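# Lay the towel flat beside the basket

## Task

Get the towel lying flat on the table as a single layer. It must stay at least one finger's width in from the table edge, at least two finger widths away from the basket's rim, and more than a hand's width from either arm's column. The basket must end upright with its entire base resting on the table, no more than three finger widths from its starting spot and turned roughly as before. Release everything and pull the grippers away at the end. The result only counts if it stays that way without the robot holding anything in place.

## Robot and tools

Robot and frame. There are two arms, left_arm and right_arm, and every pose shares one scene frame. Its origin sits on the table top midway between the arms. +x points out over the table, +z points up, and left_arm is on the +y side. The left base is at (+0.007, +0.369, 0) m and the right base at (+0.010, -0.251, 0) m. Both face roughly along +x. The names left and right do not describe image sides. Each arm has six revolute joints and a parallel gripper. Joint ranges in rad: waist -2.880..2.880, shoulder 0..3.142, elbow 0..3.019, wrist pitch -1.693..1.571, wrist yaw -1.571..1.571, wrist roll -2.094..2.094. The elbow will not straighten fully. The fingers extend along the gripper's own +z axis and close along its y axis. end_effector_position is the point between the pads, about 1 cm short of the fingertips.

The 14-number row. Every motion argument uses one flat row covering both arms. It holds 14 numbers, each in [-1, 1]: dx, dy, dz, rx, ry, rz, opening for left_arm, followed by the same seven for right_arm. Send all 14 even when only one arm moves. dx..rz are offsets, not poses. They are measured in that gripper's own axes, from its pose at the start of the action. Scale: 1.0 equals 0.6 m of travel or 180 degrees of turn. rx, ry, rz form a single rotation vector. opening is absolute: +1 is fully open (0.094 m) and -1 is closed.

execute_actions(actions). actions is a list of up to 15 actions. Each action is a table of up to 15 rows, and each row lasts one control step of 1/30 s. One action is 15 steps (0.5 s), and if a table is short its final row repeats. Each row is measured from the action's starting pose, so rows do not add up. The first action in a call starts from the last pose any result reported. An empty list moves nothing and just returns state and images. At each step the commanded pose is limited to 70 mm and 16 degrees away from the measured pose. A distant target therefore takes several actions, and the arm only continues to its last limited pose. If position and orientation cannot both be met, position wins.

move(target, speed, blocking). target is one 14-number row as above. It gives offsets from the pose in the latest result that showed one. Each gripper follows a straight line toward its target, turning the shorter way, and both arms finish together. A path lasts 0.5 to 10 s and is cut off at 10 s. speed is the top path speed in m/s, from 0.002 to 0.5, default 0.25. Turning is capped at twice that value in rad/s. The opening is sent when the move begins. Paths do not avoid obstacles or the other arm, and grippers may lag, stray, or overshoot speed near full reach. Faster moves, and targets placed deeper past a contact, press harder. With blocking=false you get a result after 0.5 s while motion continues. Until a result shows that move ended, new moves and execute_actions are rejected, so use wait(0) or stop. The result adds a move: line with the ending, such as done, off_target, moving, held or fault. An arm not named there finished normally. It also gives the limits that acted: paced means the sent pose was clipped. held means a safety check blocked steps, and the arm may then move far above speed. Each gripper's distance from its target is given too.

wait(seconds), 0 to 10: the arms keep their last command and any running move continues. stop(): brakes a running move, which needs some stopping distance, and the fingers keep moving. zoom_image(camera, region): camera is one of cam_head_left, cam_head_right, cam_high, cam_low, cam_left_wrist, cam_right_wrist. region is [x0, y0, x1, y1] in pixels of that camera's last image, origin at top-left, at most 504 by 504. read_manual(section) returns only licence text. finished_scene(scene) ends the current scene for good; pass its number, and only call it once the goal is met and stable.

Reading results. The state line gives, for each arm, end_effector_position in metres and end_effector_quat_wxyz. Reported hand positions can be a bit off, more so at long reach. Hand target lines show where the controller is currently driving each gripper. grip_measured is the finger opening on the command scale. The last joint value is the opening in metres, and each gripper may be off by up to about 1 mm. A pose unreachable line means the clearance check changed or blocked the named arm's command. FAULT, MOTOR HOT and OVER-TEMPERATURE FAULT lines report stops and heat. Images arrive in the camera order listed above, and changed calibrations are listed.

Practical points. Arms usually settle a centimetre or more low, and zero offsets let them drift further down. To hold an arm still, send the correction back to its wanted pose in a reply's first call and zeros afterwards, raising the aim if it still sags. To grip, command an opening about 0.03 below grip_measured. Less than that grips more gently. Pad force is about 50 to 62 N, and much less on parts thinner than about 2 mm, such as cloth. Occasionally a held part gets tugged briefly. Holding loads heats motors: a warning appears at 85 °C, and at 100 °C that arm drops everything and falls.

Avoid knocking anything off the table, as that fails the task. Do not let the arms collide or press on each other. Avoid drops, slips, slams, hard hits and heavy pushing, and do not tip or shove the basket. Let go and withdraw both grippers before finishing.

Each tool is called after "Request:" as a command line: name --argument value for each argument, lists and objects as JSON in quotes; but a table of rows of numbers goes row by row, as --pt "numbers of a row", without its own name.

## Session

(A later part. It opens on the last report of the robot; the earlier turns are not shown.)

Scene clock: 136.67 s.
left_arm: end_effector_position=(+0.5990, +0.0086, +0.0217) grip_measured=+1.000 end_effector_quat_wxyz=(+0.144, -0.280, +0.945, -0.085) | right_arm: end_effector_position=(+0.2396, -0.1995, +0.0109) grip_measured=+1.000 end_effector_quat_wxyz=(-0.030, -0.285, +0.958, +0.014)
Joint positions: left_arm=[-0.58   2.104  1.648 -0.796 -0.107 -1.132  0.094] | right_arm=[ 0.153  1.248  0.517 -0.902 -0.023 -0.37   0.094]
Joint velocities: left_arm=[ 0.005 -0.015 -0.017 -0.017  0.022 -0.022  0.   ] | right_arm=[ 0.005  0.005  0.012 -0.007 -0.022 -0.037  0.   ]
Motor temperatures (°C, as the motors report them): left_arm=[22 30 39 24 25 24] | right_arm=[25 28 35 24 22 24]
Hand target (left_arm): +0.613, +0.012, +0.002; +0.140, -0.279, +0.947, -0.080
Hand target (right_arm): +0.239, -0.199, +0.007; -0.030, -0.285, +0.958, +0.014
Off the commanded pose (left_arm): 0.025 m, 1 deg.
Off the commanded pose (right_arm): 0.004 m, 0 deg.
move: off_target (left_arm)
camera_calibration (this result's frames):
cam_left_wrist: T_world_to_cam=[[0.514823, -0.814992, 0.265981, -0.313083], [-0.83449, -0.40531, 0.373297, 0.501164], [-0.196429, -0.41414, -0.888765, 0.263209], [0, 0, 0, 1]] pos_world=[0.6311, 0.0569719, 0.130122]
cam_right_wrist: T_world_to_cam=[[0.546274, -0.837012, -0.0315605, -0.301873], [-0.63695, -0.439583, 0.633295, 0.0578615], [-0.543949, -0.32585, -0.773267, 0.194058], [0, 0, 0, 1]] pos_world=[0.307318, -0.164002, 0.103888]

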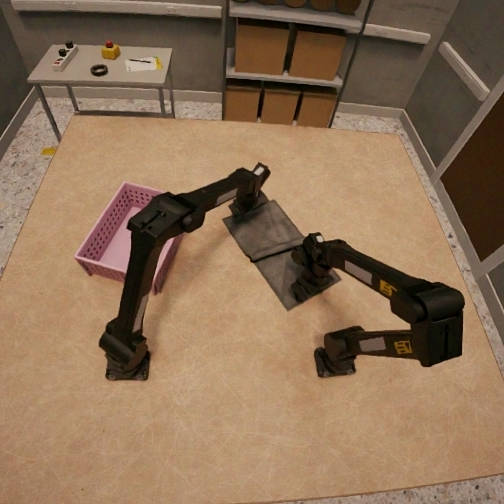

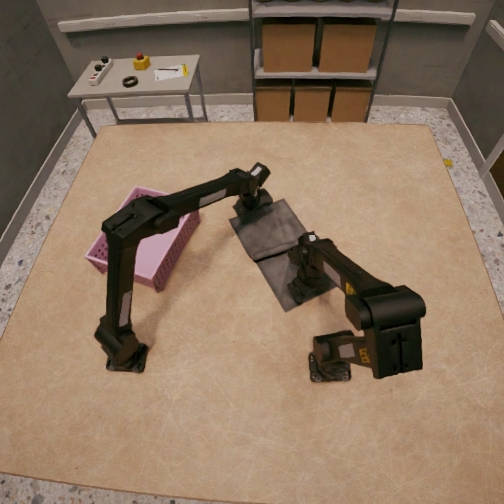

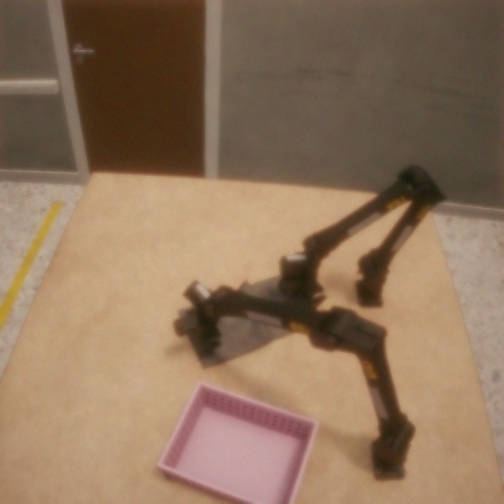

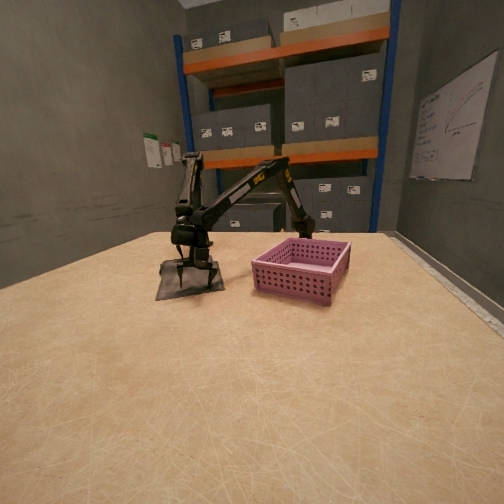

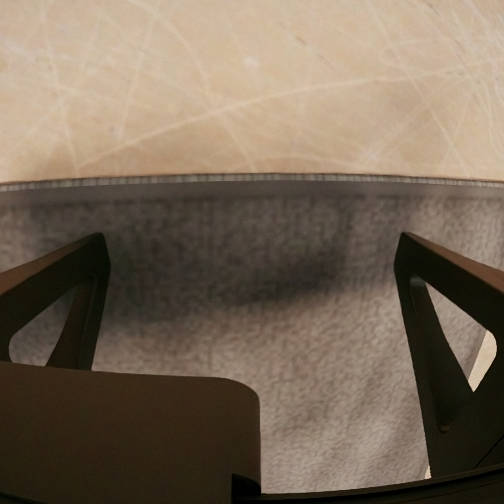

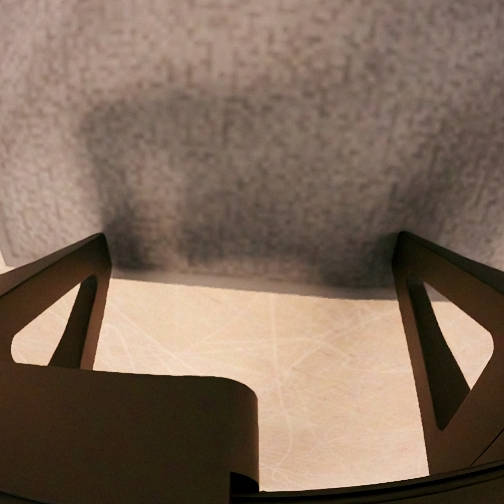

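Request:
move --target '[0,0,0.03,0,0,0,1,0.075,0,0.008,0,0,0,1]' --speed 0.02

Request:
zoom_image --camera "cam_head_left" --region '[170,170,370,330]'

Scene clock: 144.63 s.
left_arm: end_effector_position=(+0.6003, +0.0078, +0.0232) grip_measured=+1.000 end_effector_quat_wxyz=(+0.147, -0.280, +0.945, -0.088) | right_arm: end_effector_position=(+0.2118, -0.2195, +0.0102) grip_measured=+1.000 end_effector_quat_wxyz=(-0.016, -0.286, +0.958, +0.014)
Joint positions: left_arm=[-0.58   2.102  1.648 -0.789 -0.107 -1.131  0.094] | right_arm=[ 0.085  1.128  0.428 -0.907 -0.023 -0.441  0.094]
Joint velocities: left_arm=[ 0.005 -0.005 -0.002 -0.002 -0.051 -0.051  0.   ] | right_arm=[-0.005  0.005 -0.012  0.007  0.037  0.007  0.   ]
Motor temperatures (°C, as the motors report them): left_arm=[22 30 39 24 25 24] | right_arm=[25 28 35 24 22 24]
Hand target (left_arm): +0.604, +0.008, +0.005; +0.144, -0.280, +0.945, -0.085
Hand target (right_arm): +0.202, -0.223, +0.007; -0.030, -0.285, +0.958, +0.015
Off the commanded pose (left_arm): 0.019 m, 0 deg.
Off the commanded pose (right_arm): 0.011 m, 2 deg.
move: off_target (left_arm, right_arm)
camera_calibration (this result's frames):
cam_left_wrist: T_world_to_cam=[[0.512796, -0.814095, 0.272561, -0.313808], [-0.837027, -0.403518, 0.369538, 0.502962], [-0.190856, -0.417639, -0.888342, 0.261118], [0, 0, 0, 1]] pos_world=[0.631749, 0.0565374, 0.131631]
cam_right_wrist: T_world_to_cam=[[0.549488, -0.835165, -0.0237167, -0.303843], [-0.652393, -0.446624, 0.612299, 0.0337711], [-0.521963, -0.320979, -0.79027, 0.16843], [0, 0, 0, 1]] pos_world=[0.276905, -0.184614, 0.105221]

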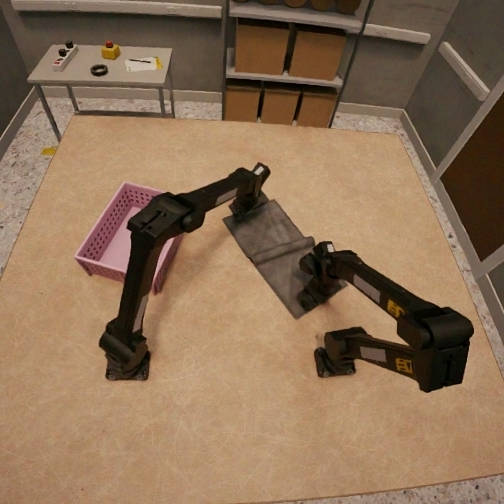

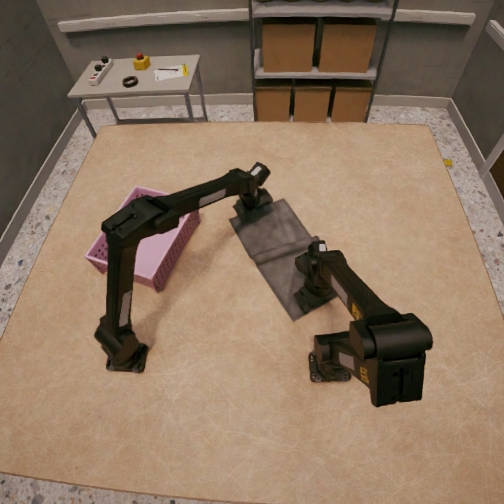

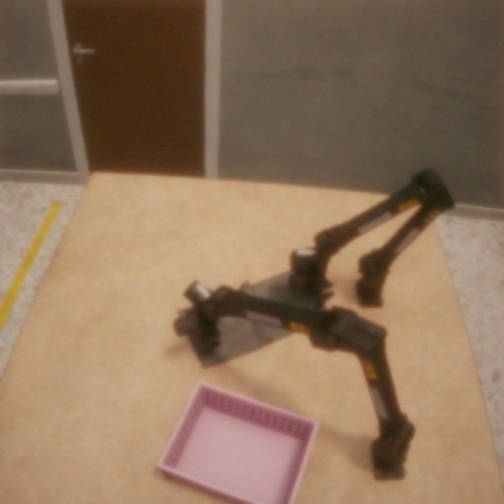

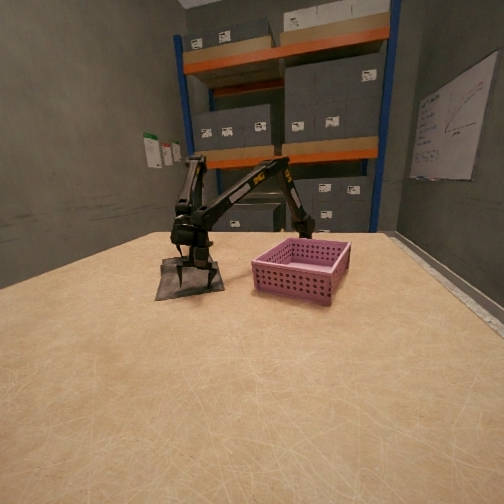

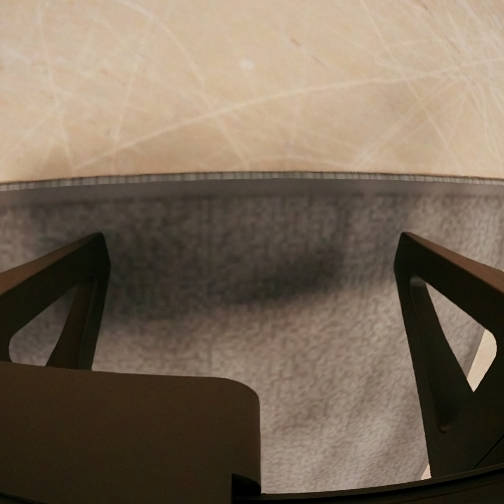

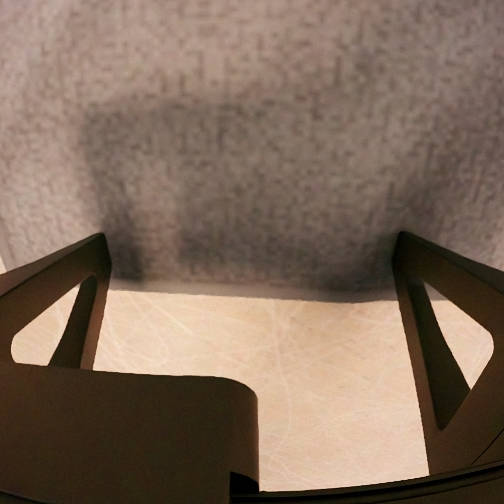

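Region (170, 170, 370, 330) of cam_head_left's 504x504 image, scaled by 2.520, with more detail than that image has; it fills the top 403 rows of this view, and the rest is white.

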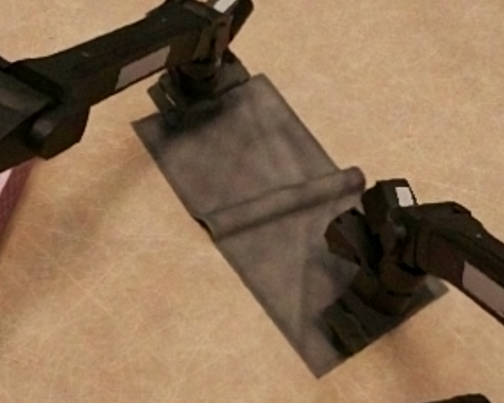

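Request:
move --target '[-0.065,-0.055,0.06,0,0,0,1,0.01,-0.07,0.008,0,0,0,1]' --speed 0.02

Request:
zoom_image --camera "cam_head_left" --region '[170,170,370,330]'

Scene clock: 164.67 s.
left_arm: end_effector_position=(+0.6480, -0.0062, +0.0243) grip_measured=+1.000 end_effector_quat_wxyz=(+0.155, -0.281, +0.942, -0.097) | right_arm: end_effector_position=(+0.2247, -0.2535, +0.0090) grip_measured=+1.000 end_effector_quat_wxyz=(-0.011, -0.287, +0.958, +0.016)
Joint positions: left_arm=[-0.559  2.209  1.833 -0.84  -0.1   -1.114  0.094] | right_arm=[-0.08   1.162  0.447 -0.887 -0.023 -0.608  0.094]
Joint velocities: left_arm=[-0.005 -0.015  0.002 -0.002 -0.007 -0.11   0.   ] | right_arm=[-0.015 -0.015  0.017  0.002 -0.022 -0.007  0.   ]
Motor temperatures (°C, as the motors report them): left_arm=[22 31 39 24 24 24] | right_arm=[25 27 34 24 22 24]
Hand target (left_arm): +0.659, -0.001, +0.006; +0.147, -0.280, +0.945, -0.089
Hand target (right_arm): +0.229, -0.256, +0.004; -0.016, -0.286, +0.958, +0.017
Off the commanded pose (left_arm): 0.022 m, 1 deg.
Off the commanded pose (right_arm): 0.008 m, 1 deg.
move: off_target (left_arm)
camera_calibration (this result's frames):
cam_left_wrist: T_world_to_cam=[[0.508238, -0.809112, 0.295011, -0.347493], [-0.844045, -0.399905, 0.357302, 0.541679], [-0.171121, -0.430597, -0.886174, 0.25243], [0, 0, 0, 1]] pos_world=[0.677006, 0.0441545, 0.132668]
cam_right_wrist: T_world_to_cam=[[0.550852, -0.834254, -0.024127, -0.339376], [-0.656881, -0.451204, 0.604087, 0.0276595], [-0.514849, -0.316914, -0.796553, 0.162799], [0, 0, 0, 1]] pos_world=[0.288932, -0.219053, 0.104781]

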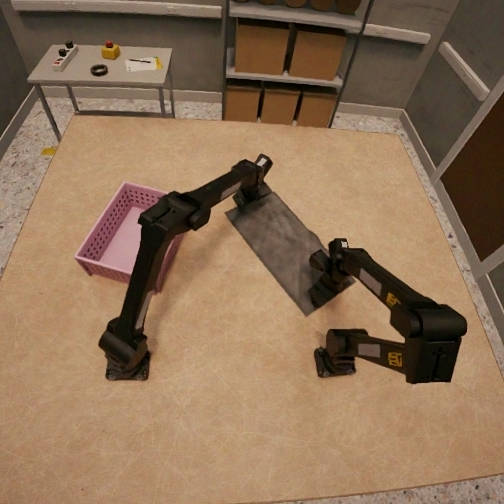

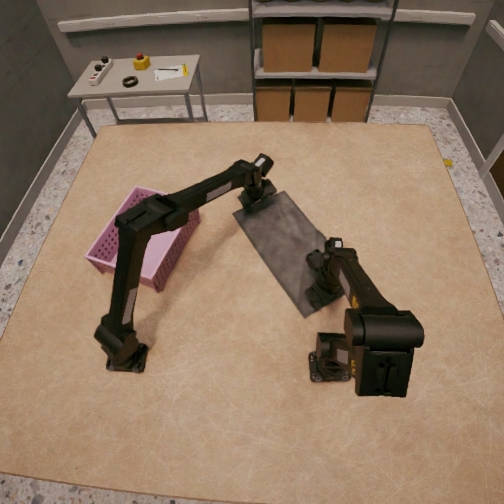

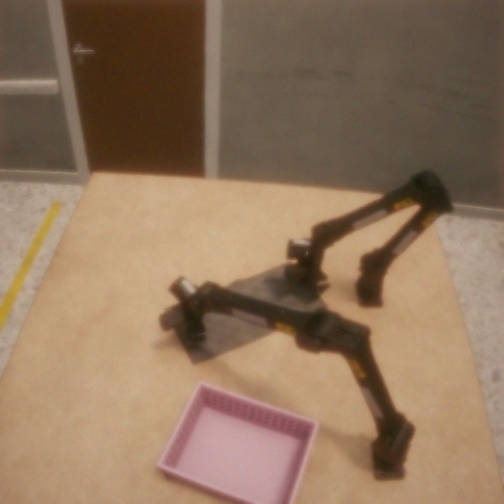

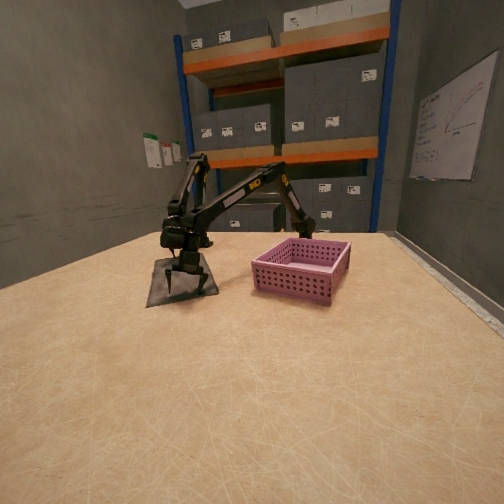

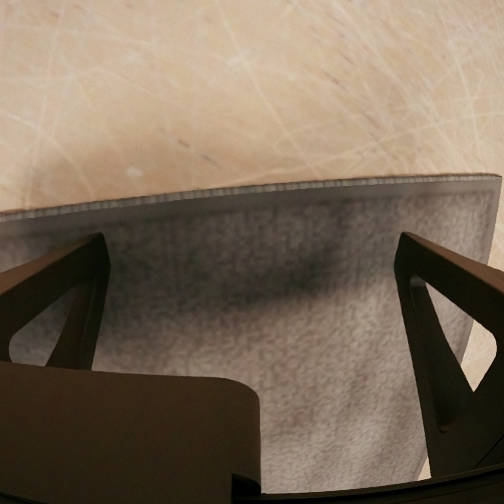

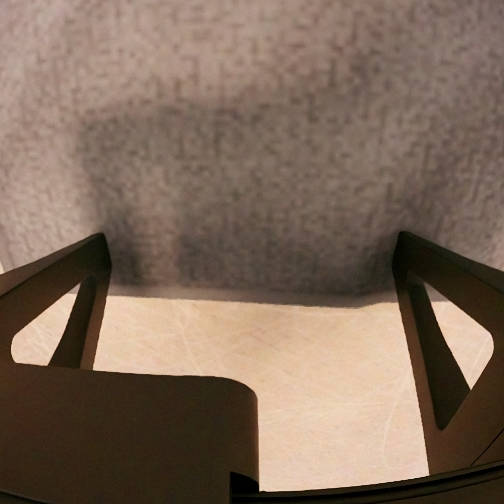

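Region (170, 170, 370, 330) of cam_head_left's 504x504 image, scaled by 2.520, with more detail than that image has; it fills the top 403 rows of this view, and the rest is white.

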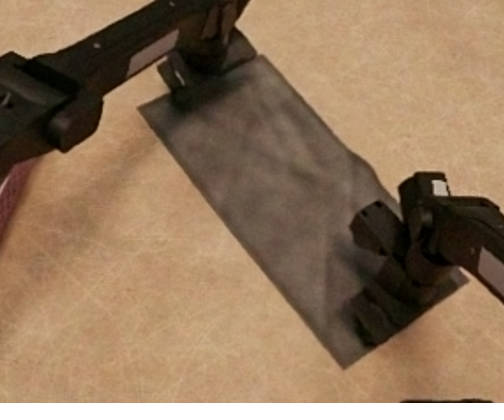

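Request:
move --target '[-0.07,-0.012,0.055,0,0,0,1,-0.06,-0.02,0.008,0,0,0,1]' --speed 0.02

Request:
move --target '[0,0,-0.12,0,0,0,1,0,0,-0.12,0,0,0,1]' --speed 0.05

Request:
move --target '[0.1,0.1,-0.25,0,0,0,1,0.1,-0.2,-0.25,0,0,0,1]' --speed 0.12

Scene clock: 177.17 s.
left_arm: end_effector_position=(+0.6843, +0.0009, +0.0256) grip_measured=+1.000 end_effector_quat_wxyz=(+0.163, -0.281, +0.939, -0.108) | right_arm: end_effector_position=(+0.2524, -0.2472, +0.0088) grip_measured=+1.000 end_effector_quat_wxyz=(-0.012, -0.283, +0.959, +0.012)
Joint positions: left_arm=[-0.524  2.268  1.937 -0.854 -0.086 -1.083  0.094] | right_arm=[-0.048  1.25   0.513 -0.863 -0.017 -0.567  0.094]
Joint velocities: left_arm=[-0.005 -0.015 -0.012  0.012 -0.022 -0.095  0.   ] | right_arm=[ 0.005 -0.005 -0.007 -0.002  0.007  0.007  0.   ]
Motor temperatures (°C, as the motors report them): left_arm=[22 31 41 24 24 24] | right_arm=[25 27 35 24 22 24]
Hand target (left_arm): +0.695, +0.009, +0.005; +0.155, -0.281, +0.942, -0.098
Hand target (right_arm): +0.261, -0.244, +0.005; -0.011, -0.287, +0.958, +0.015
Off the commanded pose (left_arm): 0.025 m, 2 deg.
Off the commanded pose (right_arm): 0.011 m, 1 deg.
move: off_target (left_arm, right_arm)
camera_calibration (this result's frames):
cam_left_wrist: T_world_to_cam=[[0.50256, -0.803399, 0.319348, -0.357307], [-0.851355, -0.395622, 0.344497, 0.580014], [-0.150428, -0.445009, -0.882802, 0.248678], [0, 0, 0, 1]] pos_world=[0.710773, 0.0530704, 0.133826]
cam_right_wrist: T_world_to_cam=[[0.544, -0.838886, -0.0182805, -0.348952], [-0.660936, -0.441822, 0.606594, 0.0521585], [-0.51694, -0.317905, -0.794801, 0.179197], [0, 0, 0, 1]] pos_world=[0.316937, -0.212718, 0.104408]

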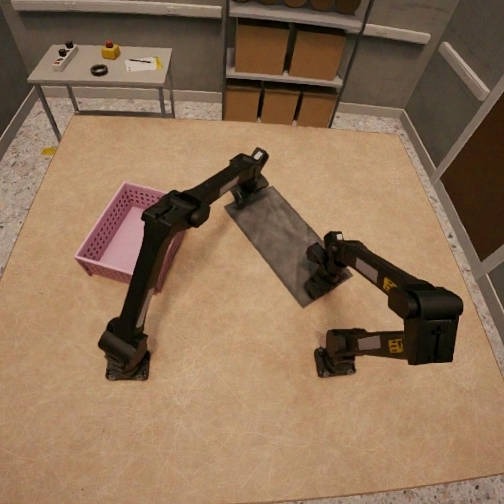

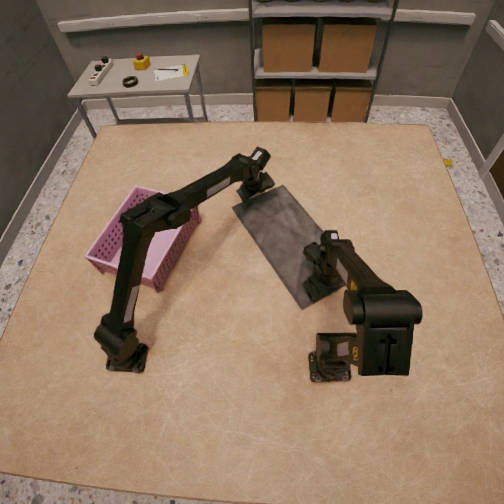

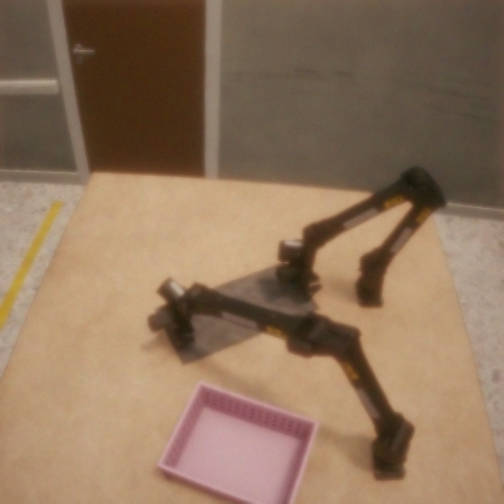

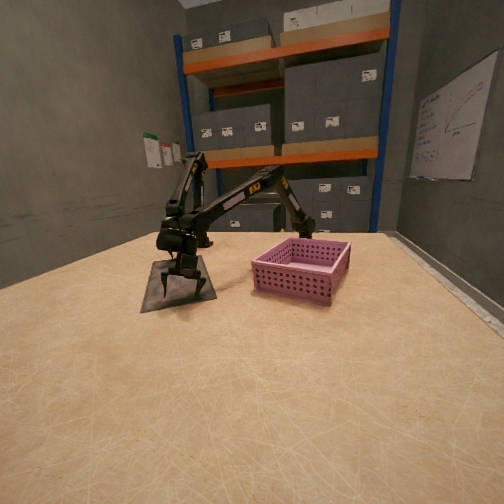

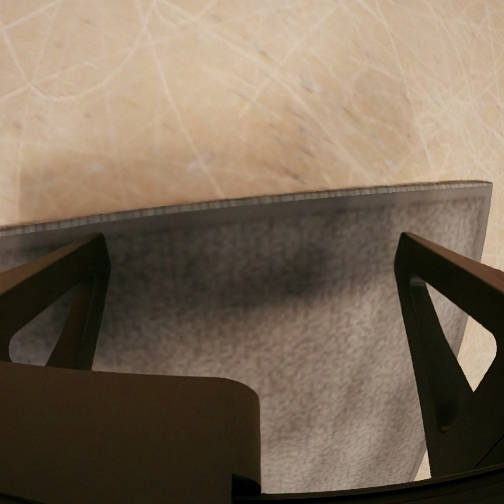

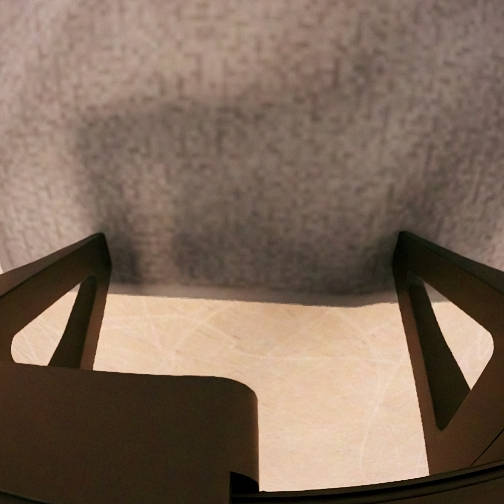

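Scene clock: 179.00 s.
left_arm: end_effector_position=(+0.6683, +0.0100, +0.0994) grip_measured=+1.000 end_effector_quat_wxyz=(+0.173, -0.281, +0.936, -0.118) | right_arm: end_effector_position=(+0.2362, -0.2475, +0.0627) grip_measured=+1.000 end_effector_quat_wxyz=(-0.033, -0.283, +0.958, +0.018)
Joint positions: left_arm=[-0.524  2.136  1.899 -0.918 -0.086 -1.083  0.094] | right_arm=[-0.048  1.109  0.583 -1.117 -0.016 -0.567  0.094]
Joint velocities: left_arm=[-0.005 -0.005 -0.012 -0.007 -0.081 -0.022  0.   ] | right_arm=[-0.005 -0.005 -0.007 -0.007 -0.066 -0.022  0.   ]
Motor temperatures (°C, as the motors report them): left_arm=[22 31 41 24 24 24] | right_arm=[25 27 35 24 22 24]
Hand target (left_arm): +0.659, +0.009, +0.092; +0.164, -0.281, +0.939, -0.108
Hand target (right_arm): +0.253, -0.249, +0.080; -0.012, -0.283, +0.959, +0.012
Off the commanded pose (left_arm): 0.013 m, 2 deg.
Off the commanded pose (right_arm): 0.026 m, 3 deg.
move: off_target (left_arm, right_arm)
camera_calibration (this result's frames):
cam_left_wrist: T_world_to_cam=[[0.494094, -0.798586, 0.343703, -0.362358], [-0.859946, -0.390737, 0.328356, 0.551888], [-0.127922, -0.457805, -0.879802, 0.300242], [0, 0, 0, 1]] pos_world=[0.69204, 0.0637213, 0.207481]
cam_right_wrist: T_world_to_cam=[[0.542751, -0.838897, -0.040904, -0.337693], [-0.633663, -0.440962, 0.635628, 0.000575608], [-0.551264, -0.319069, -0.770911, 0.219854], [0, 0, 0, 1]] pos_world=[0.304846, -0.212887, 0.155309]

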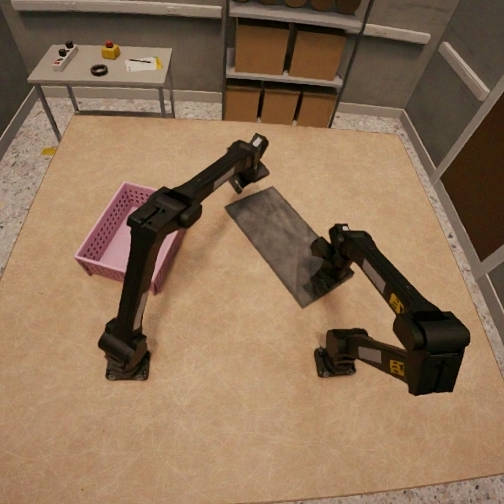

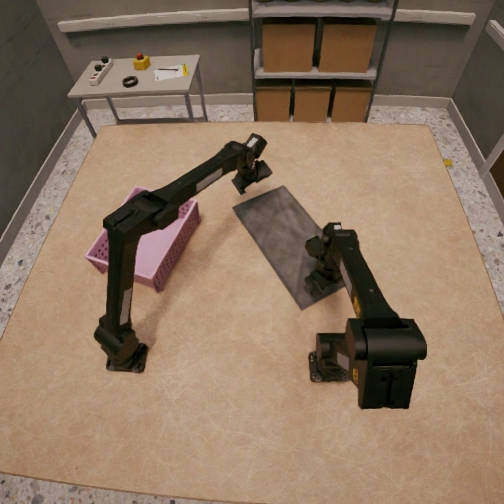

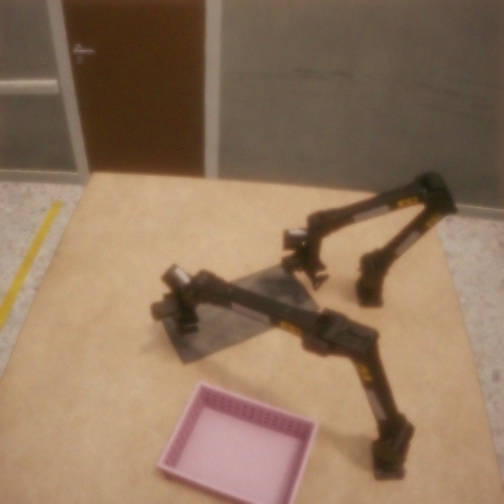

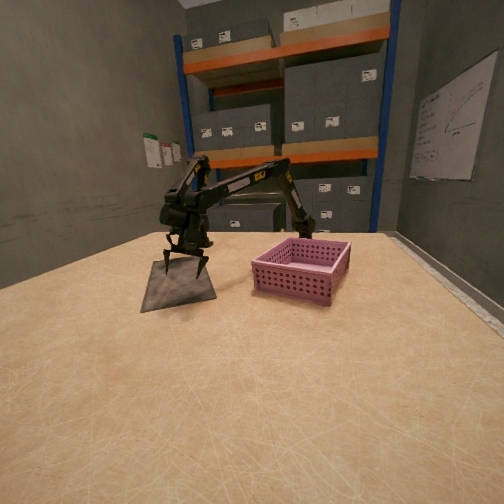

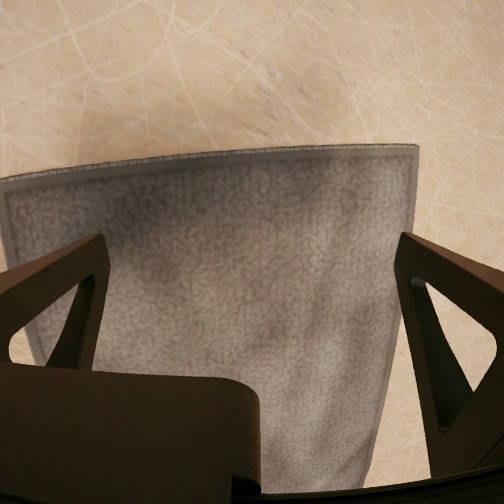

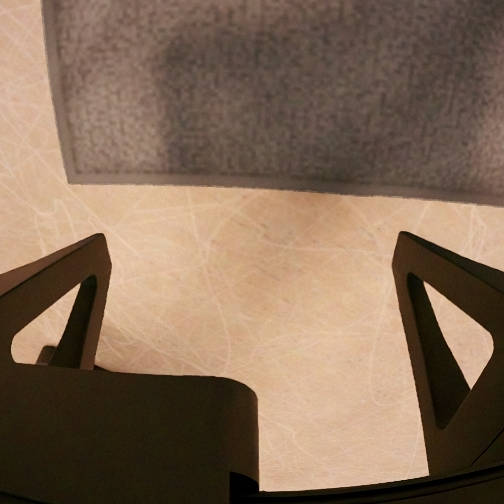

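Scene clock: 181.10 s.
left_arm: end_effector_position=(+0.5441, +0.0456, +0.2118) grip_measured=+1.000 end_effector_quat_wxyz=(+0.185, -0.278, +0.934, -0.129) | right_arm: end_effector_position=(+0.2488, -0.3746, +0.1939) grip_measured=+1.000 end_effector_quat_wxyz=(-0.037, -0.279, +0.959, +0.034)
Joint positions: left_arm=[-0.579  1.719  1.556 -0.966 -0.109 -1.127  0.094] | right_arm=[-0.528  1.116  0.953 -1.508  0.002 -1.04   0.094]
Joint velocities: left_arm=[-0.005 -0.015  0.017 -0.012  0.037 -0.066  0.   ] | right_arm=[-0.015 -0.005  0.012 -0.007  0.007  0.007  0.   ]
Motor temperatures (°C, as the motors report them): left_arm=[22 31 40 24 24 24] | right_arm=[25 27 36 24 22 24]
Hand target (left_arm): +0.534, +0.044, +0.202; +0.174, -0.281, +0.936, -0.118
Hand target (right_arm): +0.259, -0.381, +0.208; -0.030, -0.283, +0.958, +0.025
Off the commanded pose (left_arm): 0.015 m, 2 deg.
Off the commanded pose (right_arm): 0.022 m, 2 deg.
move: off_target (left_arm, right_arm)
camera_calibration (this result's frames):
cam_left_wrist: T_world_to_cam=[[0.479746, -0.796128, 0.368815, -0.308774], [-0.87108, -0.381777, 0.308975, 0.431812], [-0.105178, -0.469497, -0.876647, 0.387022], [0, 0, 0, 1]] pos_world=[0.564983, 0.100738, 0.319743]
cam_right_wrist: T_world_to_cam=[[0.535221, -0.841535, -0.0731985, -0.438597], [-0.626275, -0.453474, 0.634146, -0.137079], [-0.56685, -0.293566, -0.76974, 0.300643], [0, 0, 0, 1]] pos_world=[0.319317, -0.342998, 0.286241]

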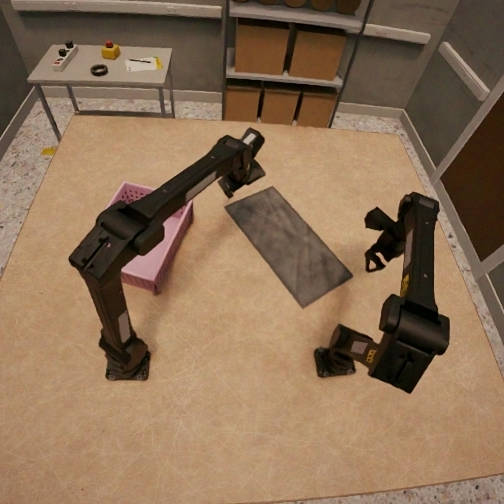

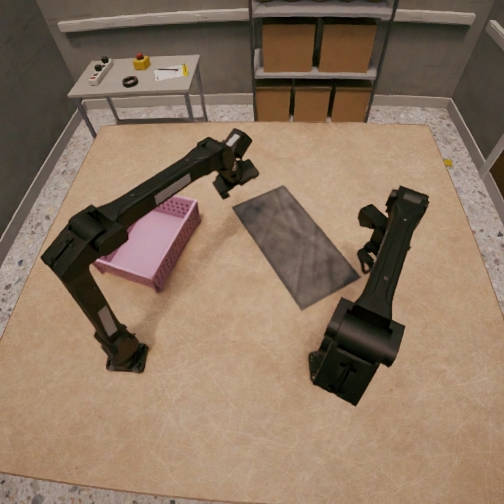

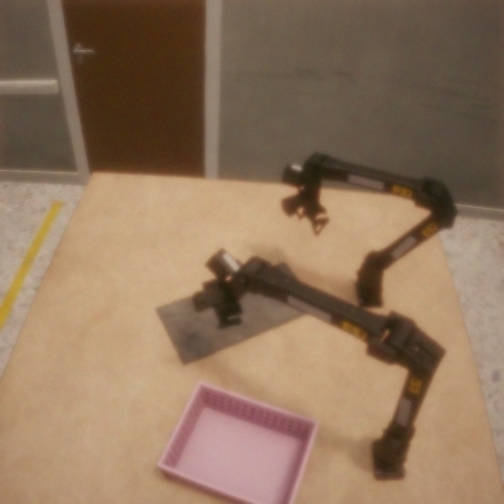

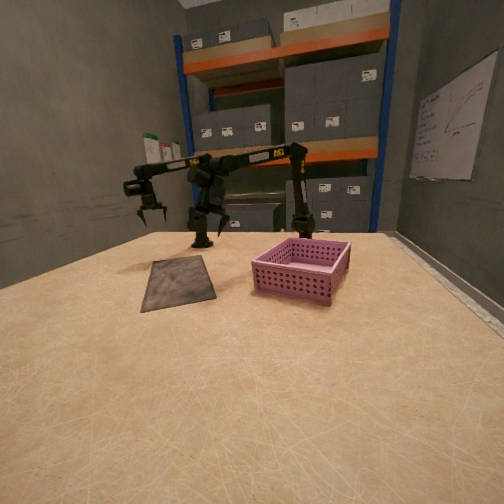

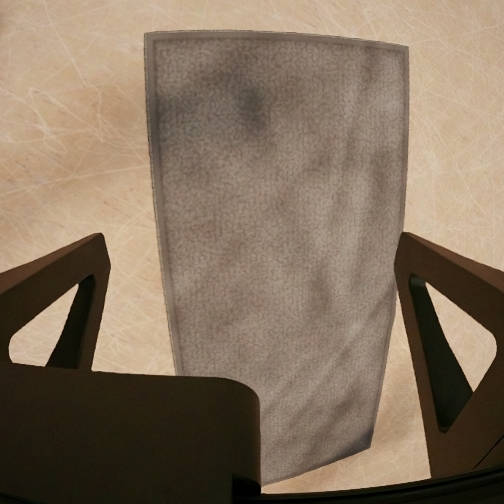

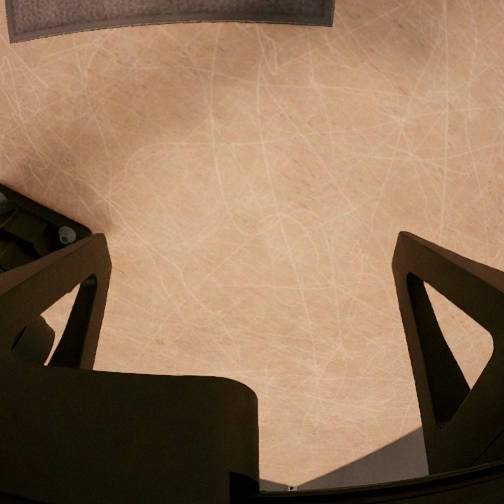

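Request:
move --target '[0.65,0.25,-0.12,0,0,0,1,0,0,0,0,0,0,1]' --speed 0.15

Request:
finished_scene --scene 2

Scene clock: 188.50 s.
left_arm: end_effector_position=(+0.1430, -0.0521, +0.1344) grip_measured=+1.000 end_effector_quat_wxyz=(+0.185, -0.273, +0.932, -0.151) | right_arm: end_effector_position=(+0.2488, -0.3745, +0.1939) grip_measured=+1.000 end_effector_quat_wxyz=(-0.037, -0.281, +0.958, +0.034)
Joint positions: left_arm=[-1.419  1.408  0.984 -0.877 -0.404 -1.927  0.094] | right_arm=[-0.528  1.116  0.953 -1.508  0.002 -1.043  0.094]
Joint velocities: left_arm=[-0.005  0.005 -0.007 -0.002  0.037 -0.051  0.   ] | right_arm=[-0.015  0.005 -0.002 -0.002 -0.007 -0.022  0.   ]
Motor temperatures (°C, as the motors report them): left_arm=[22 31 39 24 25 24] | right_arm=[25 27 37 24 22 24]
Hand target (left_arm): +0.141, -0.045, +0.122; +0.188, -0.277, +0.933, -0.132
Hand target (right_arm): +0.249, -0.375, +0.194; -0.037, -0.279, +0.959, +0.034
Off the commanded pose (left_arm): 0.018 m, 3 deg.
Off the commanded pose (right_arm): 0.000 m, 0 deg.
move: off_target (left_arm)
camera_calibration (this result's frames):
cam_left_wrist: T_world_to_cam=[[0.461487, -0.788729, 0.406124, -0.167604], [-0.881501, -0.356111, 0.310067, 0.0717204], [-0.0999335, -0.501091, -0.859605, 0.226419], [0, 0, 0, 1]] pos_world=[0.163195, 0.00680244, 0.240461]
cam_right_wrist: T_world_to_cam=[[0.537759, -0.839873, -0.0736862, -0.43843], [-0.624764, -0.455658, 0.634071, -0.138297], [-0.566115, -0.294941, -0.769756, 0.299921], [0, 0, 0, 1]] pos_world=[0.319157, -0.342783, 0.28625]

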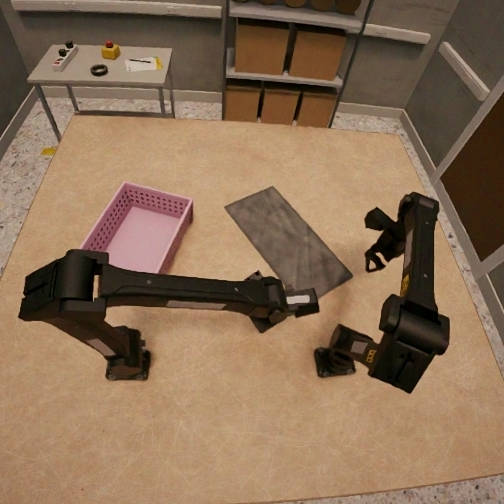

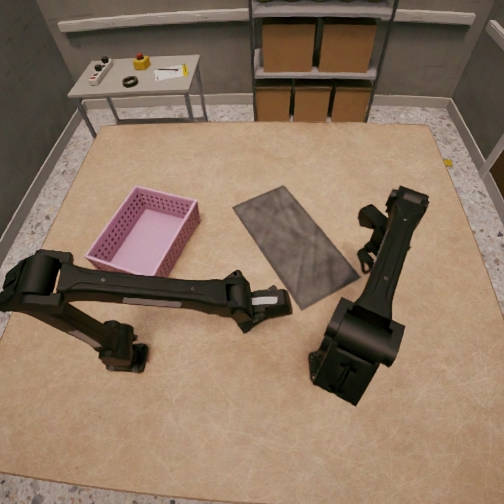

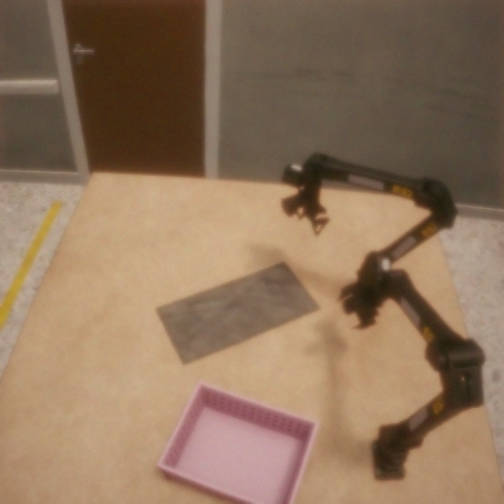

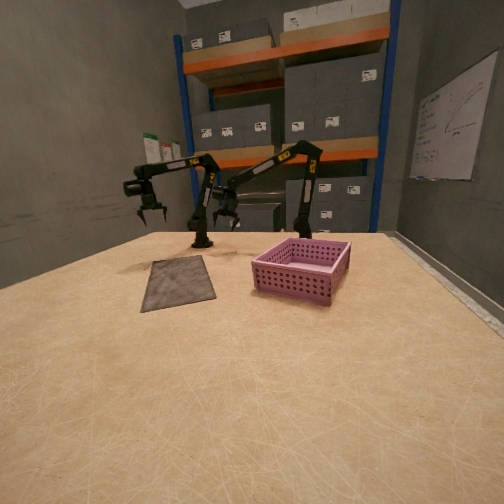

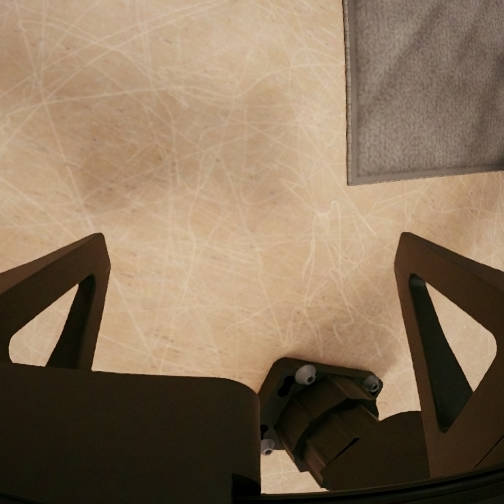

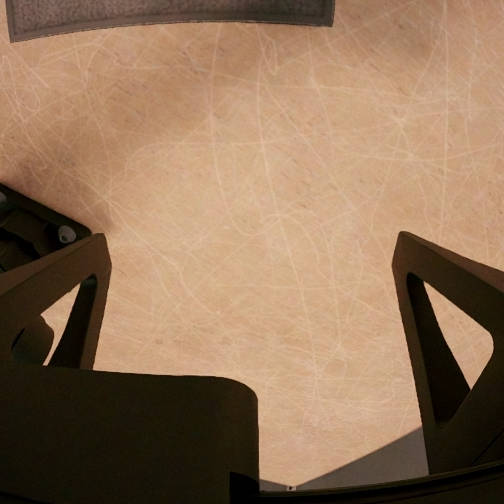

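The scene is finished: the task was done.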